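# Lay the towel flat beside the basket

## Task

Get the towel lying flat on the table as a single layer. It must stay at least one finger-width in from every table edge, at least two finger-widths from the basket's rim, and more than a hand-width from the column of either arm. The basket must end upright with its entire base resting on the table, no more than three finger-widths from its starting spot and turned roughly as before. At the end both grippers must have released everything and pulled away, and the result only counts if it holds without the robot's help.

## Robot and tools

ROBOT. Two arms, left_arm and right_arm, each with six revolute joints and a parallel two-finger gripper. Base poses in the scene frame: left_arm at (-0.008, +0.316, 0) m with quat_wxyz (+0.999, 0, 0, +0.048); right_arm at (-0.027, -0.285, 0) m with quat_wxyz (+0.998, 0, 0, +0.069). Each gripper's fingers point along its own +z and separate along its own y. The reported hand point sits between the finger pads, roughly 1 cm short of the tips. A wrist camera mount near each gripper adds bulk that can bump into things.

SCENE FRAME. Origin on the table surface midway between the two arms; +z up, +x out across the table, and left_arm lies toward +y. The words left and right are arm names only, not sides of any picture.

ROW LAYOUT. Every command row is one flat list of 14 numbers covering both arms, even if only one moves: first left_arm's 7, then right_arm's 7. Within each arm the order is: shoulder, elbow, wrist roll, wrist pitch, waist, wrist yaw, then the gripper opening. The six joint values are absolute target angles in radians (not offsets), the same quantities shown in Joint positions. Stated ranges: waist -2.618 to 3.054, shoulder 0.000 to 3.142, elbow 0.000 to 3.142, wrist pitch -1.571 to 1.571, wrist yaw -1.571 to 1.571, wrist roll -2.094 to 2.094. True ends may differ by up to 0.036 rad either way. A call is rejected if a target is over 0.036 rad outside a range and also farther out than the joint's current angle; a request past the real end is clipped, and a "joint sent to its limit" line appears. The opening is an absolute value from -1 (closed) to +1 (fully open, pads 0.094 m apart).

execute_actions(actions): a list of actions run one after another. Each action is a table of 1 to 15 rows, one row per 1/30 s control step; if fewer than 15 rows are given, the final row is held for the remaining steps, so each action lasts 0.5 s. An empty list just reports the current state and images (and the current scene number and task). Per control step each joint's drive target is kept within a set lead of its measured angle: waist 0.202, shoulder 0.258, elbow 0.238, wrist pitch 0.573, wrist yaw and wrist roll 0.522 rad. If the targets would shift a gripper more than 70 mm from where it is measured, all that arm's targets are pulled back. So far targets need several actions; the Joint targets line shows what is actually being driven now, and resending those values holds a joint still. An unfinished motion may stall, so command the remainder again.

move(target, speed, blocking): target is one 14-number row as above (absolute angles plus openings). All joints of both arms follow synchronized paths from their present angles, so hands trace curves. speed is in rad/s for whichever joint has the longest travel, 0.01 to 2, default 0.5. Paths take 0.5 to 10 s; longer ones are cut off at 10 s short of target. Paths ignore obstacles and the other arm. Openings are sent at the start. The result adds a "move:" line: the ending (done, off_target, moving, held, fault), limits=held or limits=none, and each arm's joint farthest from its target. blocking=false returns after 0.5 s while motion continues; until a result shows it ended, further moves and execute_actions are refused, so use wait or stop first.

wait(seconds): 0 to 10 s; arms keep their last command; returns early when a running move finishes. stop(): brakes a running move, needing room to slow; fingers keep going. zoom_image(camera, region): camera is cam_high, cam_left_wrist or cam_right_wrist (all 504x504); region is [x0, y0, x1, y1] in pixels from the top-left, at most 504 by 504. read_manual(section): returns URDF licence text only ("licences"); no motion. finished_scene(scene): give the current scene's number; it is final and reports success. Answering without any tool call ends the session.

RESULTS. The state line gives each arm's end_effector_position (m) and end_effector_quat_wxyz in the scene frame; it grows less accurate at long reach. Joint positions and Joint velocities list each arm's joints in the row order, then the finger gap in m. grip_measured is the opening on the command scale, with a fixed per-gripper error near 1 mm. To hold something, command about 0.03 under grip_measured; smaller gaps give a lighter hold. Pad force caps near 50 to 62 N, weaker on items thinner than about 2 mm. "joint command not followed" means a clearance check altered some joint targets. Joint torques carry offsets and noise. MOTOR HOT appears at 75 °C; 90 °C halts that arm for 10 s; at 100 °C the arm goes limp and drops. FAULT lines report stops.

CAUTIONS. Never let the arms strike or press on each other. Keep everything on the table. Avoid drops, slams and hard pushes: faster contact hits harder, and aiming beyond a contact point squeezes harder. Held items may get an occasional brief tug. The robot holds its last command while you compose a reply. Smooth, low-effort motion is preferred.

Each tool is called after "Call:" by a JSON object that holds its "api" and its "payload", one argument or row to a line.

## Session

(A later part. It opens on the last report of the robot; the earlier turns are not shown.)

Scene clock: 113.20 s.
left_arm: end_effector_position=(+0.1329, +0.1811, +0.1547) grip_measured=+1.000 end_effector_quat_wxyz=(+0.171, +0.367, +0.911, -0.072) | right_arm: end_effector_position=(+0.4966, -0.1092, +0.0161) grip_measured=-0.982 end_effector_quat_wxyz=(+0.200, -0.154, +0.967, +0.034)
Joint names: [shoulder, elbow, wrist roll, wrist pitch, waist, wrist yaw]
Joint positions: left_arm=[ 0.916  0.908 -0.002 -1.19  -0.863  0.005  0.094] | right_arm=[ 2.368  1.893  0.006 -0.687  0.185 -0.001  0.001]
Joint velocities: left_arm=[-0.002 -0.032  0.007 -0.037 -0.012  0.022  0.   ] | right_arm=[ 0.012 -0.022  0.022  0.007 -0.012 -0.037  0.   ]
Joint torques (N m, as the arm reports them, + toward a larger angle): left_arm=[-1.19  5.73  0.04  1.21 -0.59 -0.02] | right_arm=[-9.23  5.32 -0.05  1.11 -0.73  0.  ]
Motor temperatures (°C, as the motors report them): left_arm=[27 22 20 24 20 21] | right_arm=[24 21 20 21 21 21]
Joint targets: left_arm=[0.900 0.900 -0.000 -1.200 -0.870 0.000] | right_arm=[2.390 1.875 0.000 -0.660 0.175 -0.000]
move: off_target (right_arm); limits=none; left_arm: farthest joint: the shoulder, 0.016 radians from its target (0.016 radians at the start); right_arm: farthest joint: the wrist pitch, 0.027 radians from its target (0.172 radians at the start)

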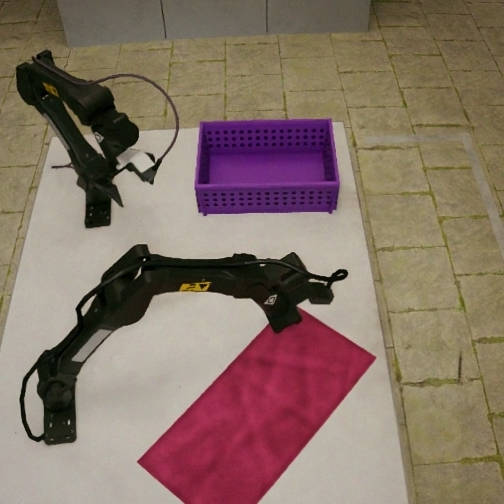

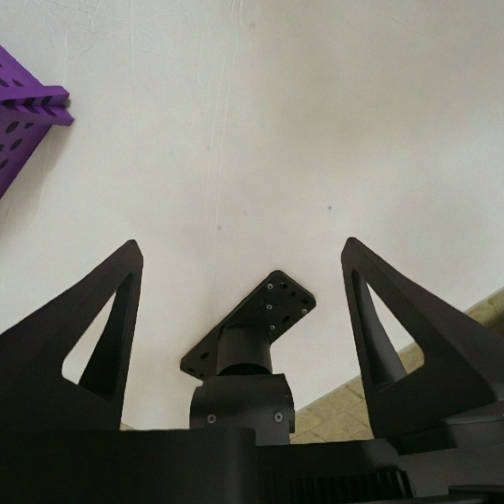

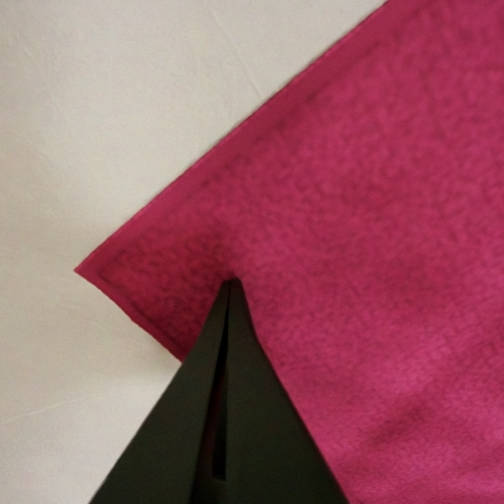

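Call:
{"api": "move", "payload": {
  "target": [0.9,0.9,0,-1.2,-0.87,0,1, 2.34,1.79,0,-0.66,0.42,-0.02,-1],
  "speed": 0.15
}}

Scene clock: 117.40 s.
left_arm: end_effector_position=(+0.1329, +0.1811, +0.1547) grip_measured=+1.000 end_effector_quat_wxyz=(+0.171, +0.367, +0.911, -0.072) | right_arm: end_effector_position=(+0.4419, -0.0008, +0.0136) grip_measured=-0.982 end_effector_quat_wxyz=(+0.205, -0.260, +0.942, +0.053)
Joint names: [shoulder, elbow, wrist roll, wrist pitch, waist, wrist yaw]
Joint positions: left_arm=[ 0.916  0.908 -0.002 -1.19  -0.863  0.005  0.094] | right_arm=[ 2.338  1.821  0.005 -0.627  0.41   0.011  0.001]
Joint velocities: left_arm=[-0.002  0.017 -0.051 -0.007 -0.002  0.037  0.   ] | right_arm=[ 0.012 -0.002 -0.022  0.022 -0.012 -0.037 -0.   ]
Joint torques (N m, as the arm reports them, + toward a larger angle): left_arm=[-1.2   5.75  0.03  1.21 -0.59 -0.02] | right_arm=[-10.63   4.14  -0.02   0.57   0.85  -0.22]
Motor temperatures (°C, as the motors report them): left_arm=[26 22 20 23 20 21] | right_arm=[25 21 20 21 21 21]
Joint targets: left_arm=[0.900 0.900 0.000 -1.200 -0.870 -0.000] | right_arm=[2.340 1.790 0.000 -0.660 0.420 -0.020]
move: off_target (right_arm); limits=none; left_arm: farthest joint: the shoulder, 0.016 radians from its target (0.016 radians at the start); right_arm: farthest joint: the wrist pitch, 0.033 radians from its target (0.027 radians at the start)

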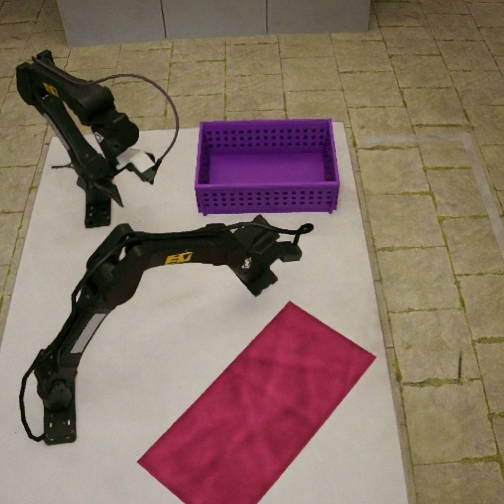

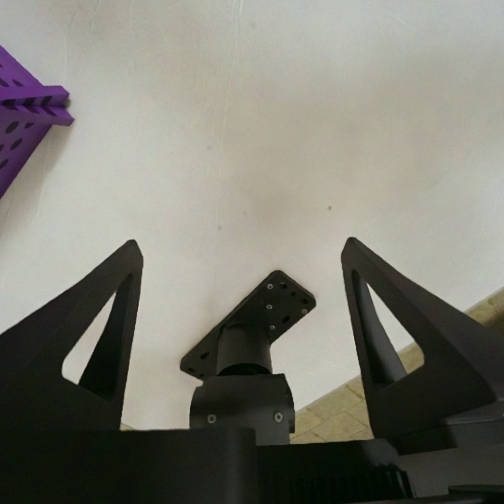

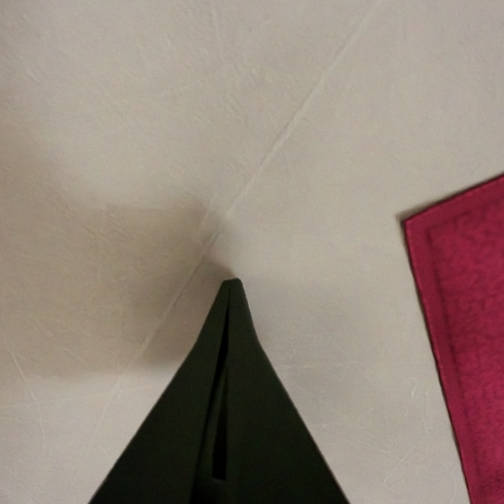

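Call:
{"api": "move", "payload": {
  "target": [0.9,0.9,0,-1.2,-0.87,0,1, 2.24,1.87,0,-0.78,0.38,0,-1],
  "speed": 0.4
}}

Call:
{"api": "move", "payload": {
  "target": [0.9,0.9,0,-1.2,-0.87,0,1, 2.28,1.89,0,-0.8,0.245,0,1],
  "speed": 0.4
}}

Call:
{"api": "move", "payload": {
  "target": [0.9,0.9,0,-1.2,-0.87,0,1, 2.385,1.85,0,-0.8,0.245,0.04,1],
  "speed": 0.12
}}

Scene clock: 125.97 s.
left_arm: end_effector_position=(+0.1329, +0.1811, +0.1547) grip_measured=+1.000 end_effector_quat_wxyz=(+0.171, +0.367, +0.911, -0.072) | right_arm: end_effector_position=(+0.4299, -0.0241, +0.0453) grip_measured=-0.982 end_effector_quat_wxyz=(+0.179, -0.250, +0.951, +0.043)
Joint names: [shoulder, elbow, wrist roll, wrist pitch, waist, wrist yaw]
Joint positions: left_arm=[ 0.916  0.908 -0.002 -1.19  -0.863  0.005  0.094] | right_arm=[ 2.263  1.844  0.005 -0.781  0.383  0.01   0.001]
Joint velocities: left_arm=[-0.022 -0.007 -0.022  0.037 -0.007  0.007  0.   ] | right_arm=[-0.017 -0.012 -0.022 -0.022 -0.002 -0.022  0.001]
Joint torques (N m, as the arm reports them, + toward a larger angle): left_arm=[-1.19  5.74  0.03  1.21 -0.59 -0.02] | right_arm=[-11.91   9.18  -0.02   0.82  -0.35  -0.1 ]
Motor temperatures (°C, as the motors report them): left_arm=[24 22 20 23 20 21] | right_arm=[26 21 20 21 21 21]
Joint targets: left_arm=[0.900 0.900 -0.000 -1.200 -0.870 -0.000] | right_arm=[2.240 1.870 -0.000 -0.780 0.380 -0.000]
move: off_target (right_arm); limits=none; left_arm: farthest joint: the shoulder, 0.016 radians from its target (0.016 radians at the start); right_arm: farthest joint: the elbow, 0.026 radians from its target (0.049 radians at the start)

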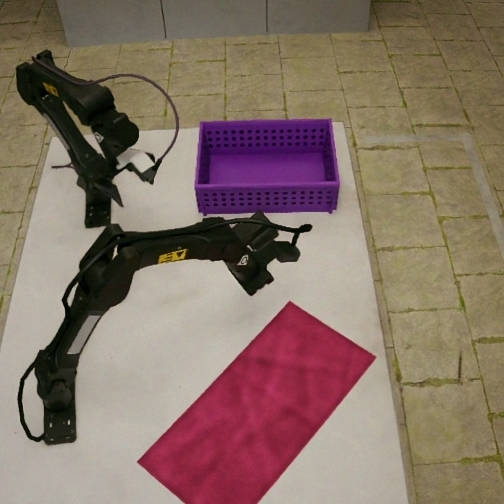

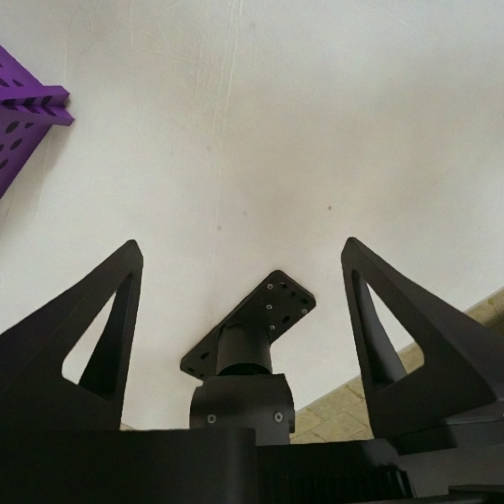

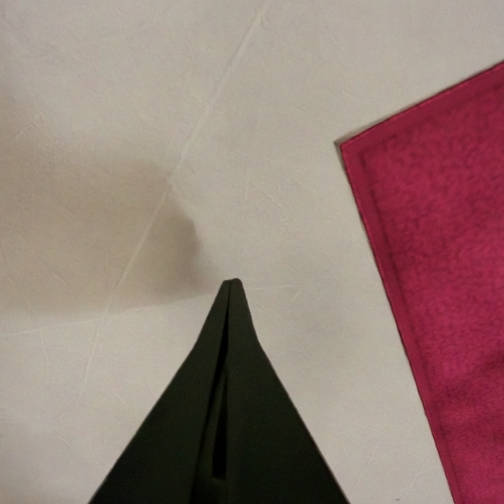

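Scene clock: 126.90 s.
left_arm: end_effector_position=(+0.1329, +0.1811, +0.1547) grip_measured=+1.000 end_effector_quat_wxyz=(+0.171, +0.367, +0.911, -0.072) | right_arm: end_effector_position=(+0.4601, -0.0930, +0.0359) grip_measured=+1.000 end_effector_quat_wxyz=(+0.167, -0.181, +0.969, +0.028)
Joint names: [shoulder, elbow, wrist roll, wrist pitch, waist, wrist yaw]
Joint positions: left_arm=[ 0.916  0.908 -0.002 -1.19  -0.863  0.005  0.094] | right_arm=[ 2.287  1.858  0.005 -0.8    0.239  0.008  0.094]
Joint velocities: left_arm=[-0.012 -0.017  0.007  0.037  0.012 -0.081  0.   ] | right_arm=[ 0.017  0.007  0.037  0.007 -0.012 -0.037  0.   ]
Joint torques (N m, as the arm reports them, + toward a larger angle): left_arm=[-1.19  5.74  0.04  1.21 -0.59 -0.02] | right_arm=[-10.82   9.56  -0.03   0.76   0.43  -0.06]
Motor temperatures (°C, as the motors report them): left_arm=[24 22 20 23 20 21] | right_arm=[26 21 20 21 21 21]
Joint targets: left_arm=[0.900 0.900 0.000 -1.200 -0.870 0.000] | right_arm=[2.280 1.890 0.000 -0.800 0.245 0.000]
move: off_target (right_arm); limits=none; left_arm: farthest joint: the shoulder, 0.016 radians from its target (0.016 radians at the start); right_arm: farthest joint: the elbow, 0.032 radians from its target (0.046 radians at the start)

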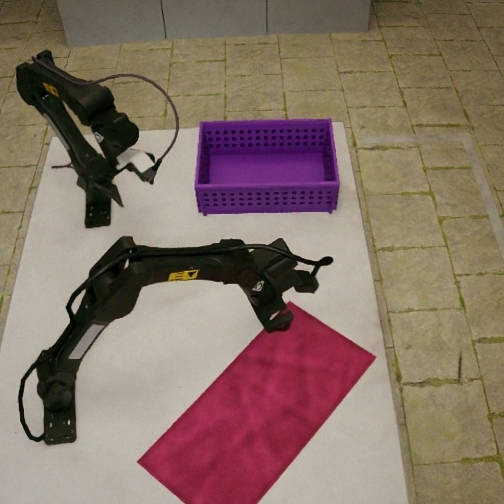

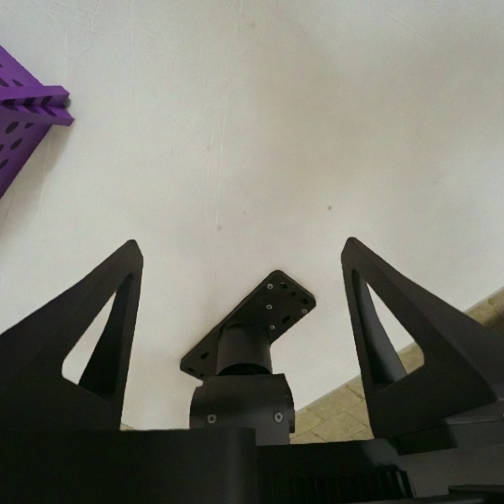

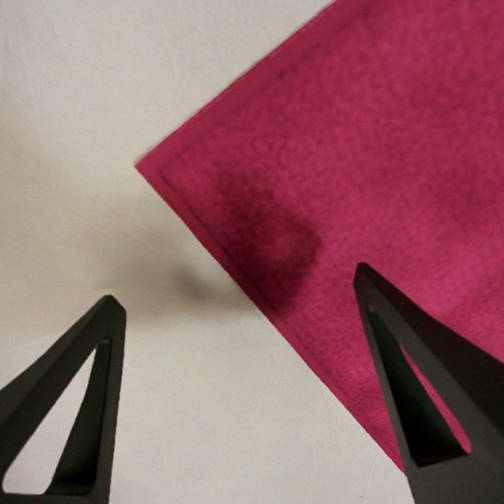

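Scene clock: 127.97 s.
left_arm: end_effector_position=(+0.1329, +0.1811, +0.1547) grip_measured=+1.000 end_effector_quat_wxyz=(+0.171, +0.367, +0.911, -0.072) | right_arm: end_effector_position=(+0.4566, -0.0950, +0.0129) grip_measured=+1.000 end_effector_quat_wxyz=(+0.147, -0.184, +0.972, +0.017)
Joint names: [shoulder, elbow, wrist roll, wrist pitch, waist, wrist yaw]
Joint positions: left_arm=[ 0.916  0.908 -0.002 -1.19  -0.863  0.005  0.094] | right_arm=[ 2.334  1.858  0.003 -0.799  0.243  0.022  0.094]
Joint velocities: left_arm=[ 0.022 -0.002 -0.022  0.066 -0.012 -0.022  0.   ] | right_arm=[-0.012 -0.002 -0.022  0.022 -0.022  0.051  0.   ]
Joint torques (N m, as the arm reports them, + toward a larger angle): left_arm=[-1.19  5.73  0.04  1.21 -0.58 -0.01] | right_arm=[-6.78  6.02 -0.01  0.7   0.21  0.2 ]
Motor temperatures (°C, as the motors report them): left_arm=[24 22 20 23 20 21] | right_arm=[26 21 20 21 21 21]
Joint targets: left_arm=[0.900 0.900 0.000 -1.200 -0.870 -0.000] | right_arm=[2.385 1.850 -0.000 -0.800 0.245 0.040]
move: off_target (right_arm); limits=none; left_arm: farthest joint: the shoulder, 0.016 radians from its target (0.016 radians at the start); right_arm: farthest joint: the shoulder, 0.051 radians from its target (0.098 radians at the start)

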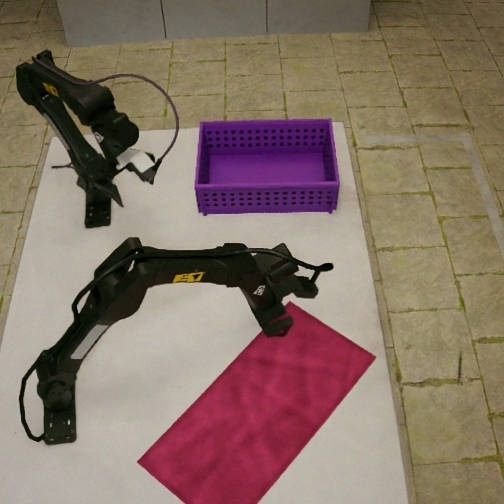

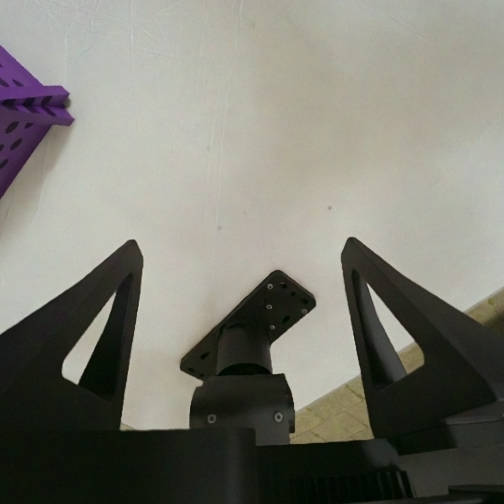

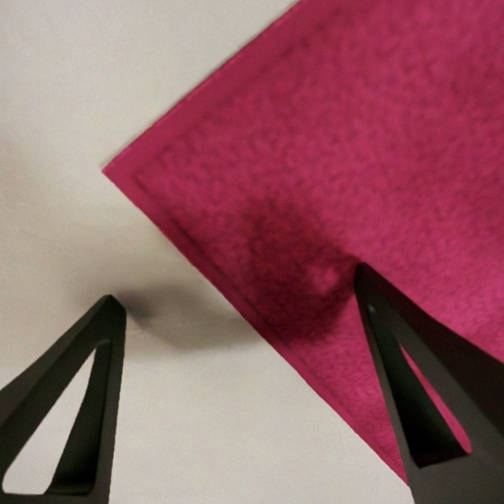

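Call:
{"api": "execute_actions", "payload": {
  "actions": [
    [[0.9,0.9,0,-1.2,-0.87,0,1,2.385,1.85,0,-0.8,0.245,0.03,1],[0.9,0.9,0,-1.2,-0.87,0,1,2.385,1.85,0,-0.8,0.245,0.02,1],[0.9,0.9,0,-1.2,-0.87,0,1,2.385,1.85,0,-0.8,0.245,0.01,1],[0.9,0.9,0,-1.2,-0.87,0,1,2.385,1.85,0,-0.8,0.245,0,1],[0.9,0.9,0,-1.2,-0.87,0,1,2.385,1.85,0,-0.8,0.245,-0.01,1],[0.9,0.9,0,-1.2,-0.87,0,1,2.385,1.85,0,-0.8,0.248,-0.02,1],[0.9,0.9,0,-1.2,-0.87,0,1,2.385,1.85,0,-0.8,0.251,-0.03,1],[0.9,0.9,0,-1.2,-0.87,0,1,2.385,1.85,0,-0.8,0.254,-0.04,1],[0.9,0.9,0,-1.2,-0.87,0,1,2.385,1.85,0,-0.8,0.257,-0.05,1],[0.9,0.9,0,-1.2,-0.87,0,1,2.385,1.85,0,-0.8,0.26,-0.06,1],[0.9,0.9,0,-1.2,-0.87,0,1,2.385,1.85,0,-0.8,0.264,-0.07,1],[0.9,0.9,0,-1.2,-0.87,0,1,2.385,1.85,0,-0.8,0.268,-0.08,1],[0.9,0.9,0,-1.2,-0.87,0,1,2.385,1.85,0,-0.8,0.272,-0.08,1],[0.9,0.9,0,-1.2,-0.87,0,1,2.385,1.85,0,-0.8,0.276,-0.08,1],[0.9,0.9,0,-1.2,-0.87,0,1,2.385,1.85,0,-0.8,0.28,-0.08,1]],
    [[0.9,0.9,0,-1.2,-0.87,0,1,2.385,1.85,0,-0.8,0.284,-0.08,1],[0.9,0.9,0,-1.2,-0.87,0,1,2.385,1.85,0,-0.8,0.288,-0.08,1],[0.9,0.9,0,-1.2,-0.87,0,1,2.385,1.85,0,-0.8,0.292,-0.08,1],[0.9,0.9,0,-1.2,-0.87,0,1,2.385,1.85,0,-0.8,0.296,-0.08,1],[0.9,0.9,0,-1.2,-0.87,0,1,2.385,1.85,0,-0.8,0.30,-0.08,1],[0.9,0.9,0,-1.2,-0.87,0,1,2.385,1.85,0,-0.8,0.304,-0.08,1],[0.9,0.9,0,-1.2,-0.87,0,1,2.385,1.85,0,-0.8,0.308,-0.08,1],[0.9,0.9,0,-1.2,-0.87,0,1,2.385,1.85,0,-0.8,0.312,-0.08,1],[0.9,0.9,0,-1.2,-0.87,0,1,2.385,1.85,0,-0.8,0.316,-0.08,1],[0.9,0.9,0,-1.2,-0.87,0,1,2.385,1.85,0,-0.8,0.32,-0.08,1],[0.9,0.9,0,-1.2,-0.87,0,1,2.385,1.85,0,-0.8,0.324,-0.08,1],[0.9,0.9,0,-1.2,-0.87,0,1,2.385,1.85,0,-0.8,0.328,-0.08,1]]
  ]
}}

Scene clock: 139.50 s.
left_arm: end_effector_position=(+0.1329, +0.1811, +0.1547) grip_measured=+1.000 end_effector_quat_wxyz=(+0.171, +0.367, +0.911, -0.072) | right_arm: end_effector_position=(+0.4476, -0.0617, +0.0130) grip_measured=+1.000 end_effector_quat_wxyz=(+0.155, -0.217, +0.964, +0.027)
Joint names: [shoulder, elbow, wrist roll, wrist pitch, waist, wrist yaw]
Joint positions: left_arm=[ 0.916  0.908 -0.002 -1.19  -0.863  0.005  0.094] | right_arm=[ 2.337  1.858 -0.002 -0.777  0.306  0.015  0.094]
Joint velocities: left_arm=[ 0.002  0.012 -0.022 -0.037 -0.002 -0.081  0.   ] | right_arm=[-0.017  0.002  0.037 -0.022  0.042 -0.051  0.   ]
Joint torques (N m, as the arm reports them, + toward a larger angle): left_arm=[-1.2   5.75  0.03  1.21 -0.58 -0.02] | right_arm=[-7.01  6.07  0.07  0.49  1.53 -0.81]
Motor temperatures (°C, as the motors report them): left_arm=[23 22 20 23 20 21] | right_arm=[25 21 20 21 21 21]
Joint targets: left_arm=[0.900 0.900 0.000 -1.200 -0.870 -0.000] | right_arm=[2.385 1.850 -0.000 -0.800 0.328 -0.080]

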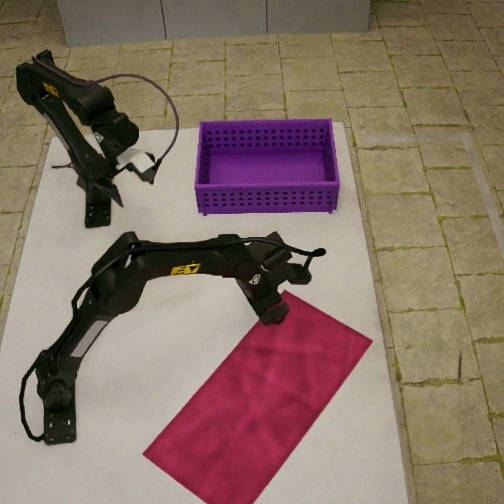

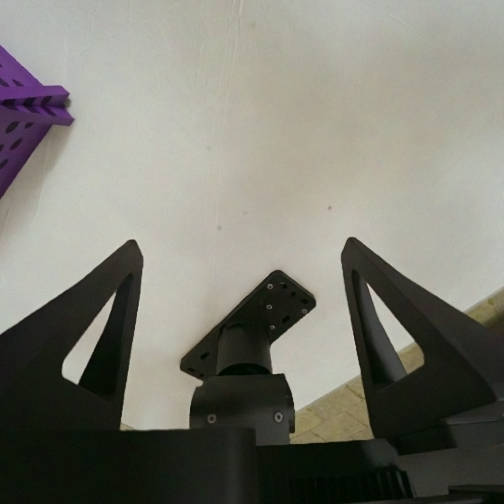

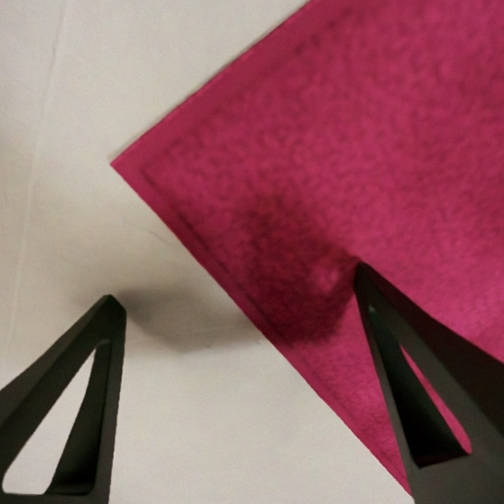

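That holds well. Continuing the sweep to gain clearance from the front edge.

Call:
{"api": "execute_actions", "payload": {
  "actions": [
    [[0.9,0.9,0,-1.2,-0.87,0,1,2.385,1.85,0,-0.803,0.332,-0.08,1],[0.9,0.9,0,-1.2,-0.87,0,1,2.385,1.85,0,-0.806,0.337,-0.08,1],[0.9,0.9,0,-1.2,-0.87,0,1,2.385,1.85,0,-0.809,0.343,-0.08,1],[0.9,0.9,0,-1.2,-0.87,0,1,2.385,1.85,0,-0.812,0.349,-0.08,1],[0.9,0.9,0,-1.2,-0.87,0,1,2.385,1.85,0,-0.815,0.355,-0.08,1],[0.9,0.9,0,-1.2,-0.87,0,1,2.385,1.85,0,-0.818,0.361,-0.08,1],[0.9,0.9,0,-1.2,-0.87,0,1,2.385,1.85,0,-0.821,0.367,-0.08,1],[0.9,0.9,0,-1.2,-0.87,0,1,2.385,1.85,0,-0.824,0.373,-0.08,1],[0.9,0.9,0,-1.2,-0.87,0,1,2.385,1.85,0,-0.827,0.379,-0.08,1],[0.9,0.9,0,-1.2,-0.87,0,1,2.385,1.85,0,-0.83,0.385,-0.08,1],[0.9,0.9,0,-1.2,-0.87,0,1,2.384,1.85,0,-0.833,0.391,-0.08,1],[0.9,0.9,0,-1.2,-0.87,0,1,2.383,1.85,0,-0.836,0.397,-0.08,1],[0.9,0.9,0,-1.2,-0.87,0,1,2.382,1.85,0,-0.839,0.403,-0.08,1],[0.9,0.9,0,-1.2,-0.87,0,1,2.381,1.85,0,-0.842,0.409,-0.08,1],[0.9,0.9,0,-1.2,-0.87,0,1,2.38,1.85,0,-0.845,0.415,-0.08,1]],
    [[0.9,0.9,0,-1.2,-0.87,0,1,2.38,1.85,0,-0.848,0.421,-0.08,1],[0.9,0.9,0,-1.2,-0.87,0,1,2.38,1.85,0,-0.85,0.427,-0.08,1],[0.9,0.9,0,-1.2,-0.87,0,1,2.38,1.85,0,-0.85,0.433,-0.08,1],[0.9,0.9,0,-1.2,-0.87,0,1,2.38,1.85,0,-0.85,0.439,-0.08,1],[0.9,0.9,0,-1.2,-0.87,0,1,2.38,1.85,0,-0.85,0.445,-0.08,1],[0.9,0.9,0,-1.2,-0.87,0,1,2.38,1.85,0,-0.85,0.451,-0.08,1],[0.9,0.9,0,-1.2,-0.87,0,1,2.38,1.85,0,-0.85,0.457,-0.08,1],[0.9,0.9,0,-1.2,-0.87,0,1,2.38,1.85,0,-0.85,0.463,-0.08,1],[0.9,0.9,0,-1.2,-0.87,0,1,2.38,1.85,0,-0.85,0.469,-0.08,1],[0.9,0.9,0,-1.2,-0.87,0,1,2.38,1.85,0,-0.85,0.475,-0.08,1],[0.9,0.9,0,-1.2,-0.87,0,1,2.38,1.85,0,-0.85,0.481,-0.08,1],[0.9,0.9,0,-1.2,-0.87,0,1,2.38,1.85,0,-0.85,0.487,-0.08,1],[0.9,0.9,0,-1.2,-0.87,0,1,2.38,1.85,0,-0.85,0.493,-0.08,1],[0.9,0.9,0,-1.2,-0.87,0,1,2.38,1.85,0,-0.85,0.499,-0.08,1],[0.9,0.9,0,-1.2,-0.87,0,1,2.38,1.85,0,-0.85,0.505,-0.08,1]],
    [[0.9,0.9,0,-1.2,-0.87,0,1,2.38,1.85,0,-0.85,0.51,-0.08,1],[0.9,0.9,0,-1.2,-0.87,0,1,2.38,1.85,0,-0.85,0.515,-0.08,1],[0.9,0.9,0,-1.2,-0.87,0,1,2.38,1.85,0,-0.85,0.52,-0.08,1]]
  ]
}}

Scene clock: 154.00 s.
left_arm: end_effector_position=(+0.1329, +0.1811, +0.1547) grip_measured=+1.000 end_effector_quat_wxyz=(+0.171, +0.367, +0.911, -0.072) | right_arm: end_effector_position=(+0.3944, +0.0245, +0.0123) grip_measured=+1.000 end_effector_quat_wxyz=(+0.148, -0.310, +0.938, +0.041)
Joint names: [shoulder, elbow, wrist roll, wrist pitch, waist, wrist yaw]
Joint positions: left_arm=[ 0.916  0.908 -0.002 -1.19  -0.863  0.005  0.094] | right_arm=[ 2.337  1.858 -0.003 -0.783  0.499  0.014  0.094]
Joint velocities: left_arm=[-0.002 -0.007 -0.022 -0.081  0.002 -0.007  0.   ] | right_arm=[-0.002 -0.002  0.095 -0.007 -0.017  0.022  0.   ]
Joint torques (N m, as the arm reports them, + toward a larger angle): left_arm=[-1.2   5.74  0.04  1.21 -0.58 -0.02] | right_arm=[-7.46  6.02  0.07  0.1   1.71 -0.84]
Motor temperatures (°C, as the motors report them): left_arm=[22 22 20 23 20 21] | right_arm=[25 21 20 21 22 22]
Joint targets: left_arm=[0.900 0.900 0.000 -1.200 -0.870 0.000] | right_arm=[2.380 1.850 -0.000 -0.850 0.520 -0.080]

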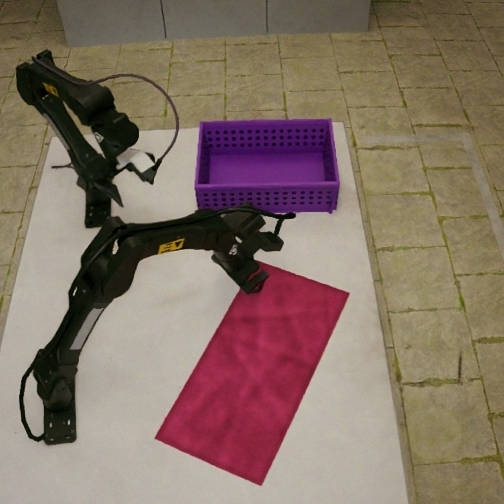

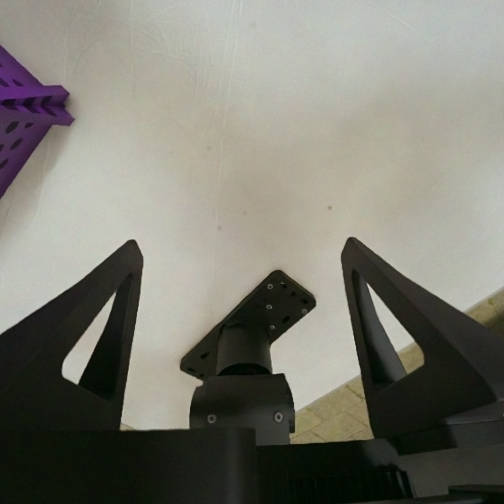

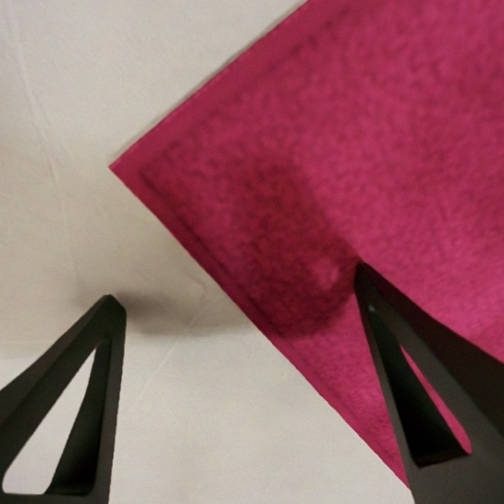

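Call:
{"api": "move", "payload": {
  "target": [0.9,0.9,0,-1.2,-0.87,0,1, 0.8,1.0,0,-1.4,0.3,0,1],
  "speed": 1.0
}}

Call:
{"api": "zoom_image", "payload": {
  "camera": "cam_high",
  "region": [130, 230, 400, 504]
}}

Scene clock: 158.93 s.
left_arm: end_effector_position=(+0.1329, +0.1811, +0.1547) grip_measured=+1.000 end_effector_quat_wxyz=(+0.171, +0.367, +0.911, -0.072) | right_arm: end_effector_position=(+0.1133, -0.2194, +0.1831) grip_measured=+1.000 end_effector_quat_wxyz=(+0.175, -0.217, +0.960, +0.034)
Joint names: [shoulder, elbow, wrist roll, wrist pitch, waist, wrist yaw]
Joint positions: left_arm=[ 0.916  0.908 -0.002 -1.19  -0.863  0.005  0.094] | right_arm=[ 0.815  1.004 -0.003 -1.402  0.307  0.011  0.094]
Joint velocities: left_arm=[ 0.002 -0.007  0.037  0.022 -0.002 -0.051  0.   ] | right_arm=[ 0.002 -0.002 -0.037  0.051  0.012 -0.007  0.   ]
Joint torques (N m, as the arm reports them, + toward a larger angle): left_arm=[-1.19  5.73  0.04  1.21 -0.58 -0.02] | right_arm=[-0.71  5.84  0.07  0.82 -0.68 -0.05]
Motor temperatures (°C, as the motors report them): left_arm=[22 22 20 23 20 21] | right_arm=[25 21 20 21 22 22]
Joint targets: left_arm=[0.900 0.900 -0.000 -1.200 -0.870 -0.000] | right_arm=[0.800 1.000 0.000 -1.400 0.300 0.000]
move: done; limits=none; left_arm: farthest joint: the shoulder, 0.016 radians from its target (0.016 radians at the start); right_arm: farthest joint: the shoulder, 0.015 radians from its target (1.537 radians at the start)

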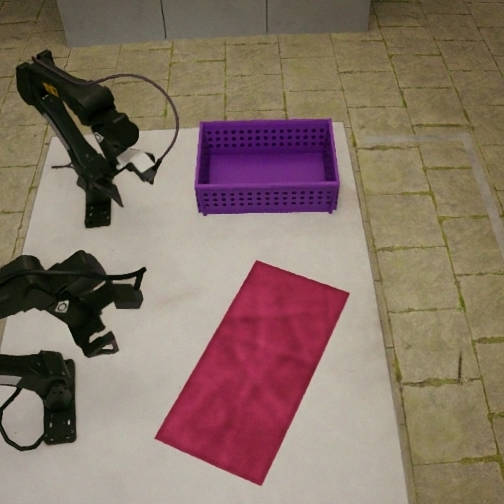

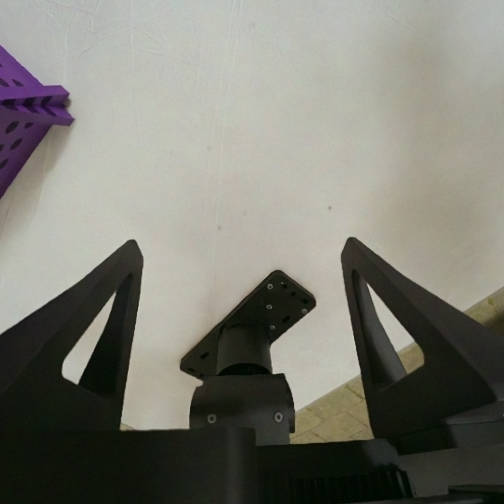

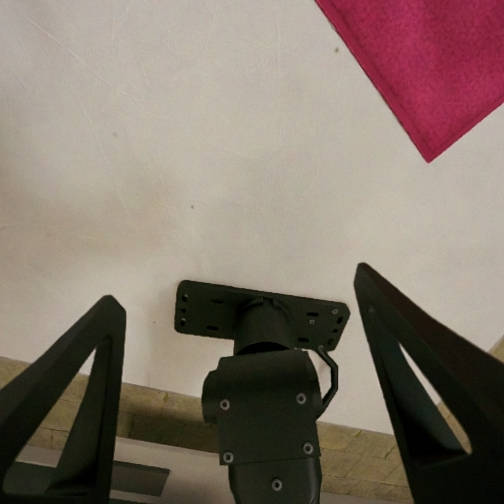

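Region (130, 230, 400, 504) of cam_high's 504x504 image, scaled by 1.839, with more detail than that image has; it fills the left 497 columns of this view, and the rest is white.

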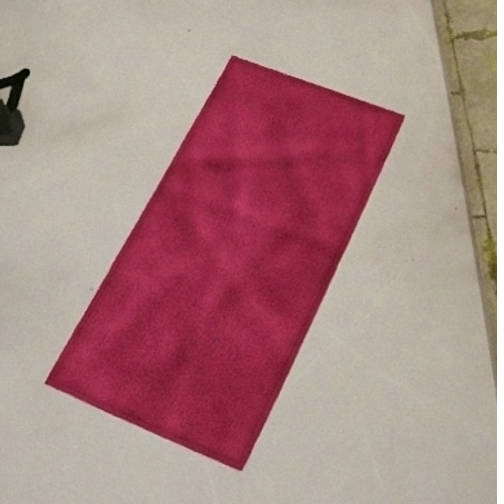

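Call:
{"api": "finished_scene", "payload": {
  "scene": 1
}}

The scene is finished: the task was done.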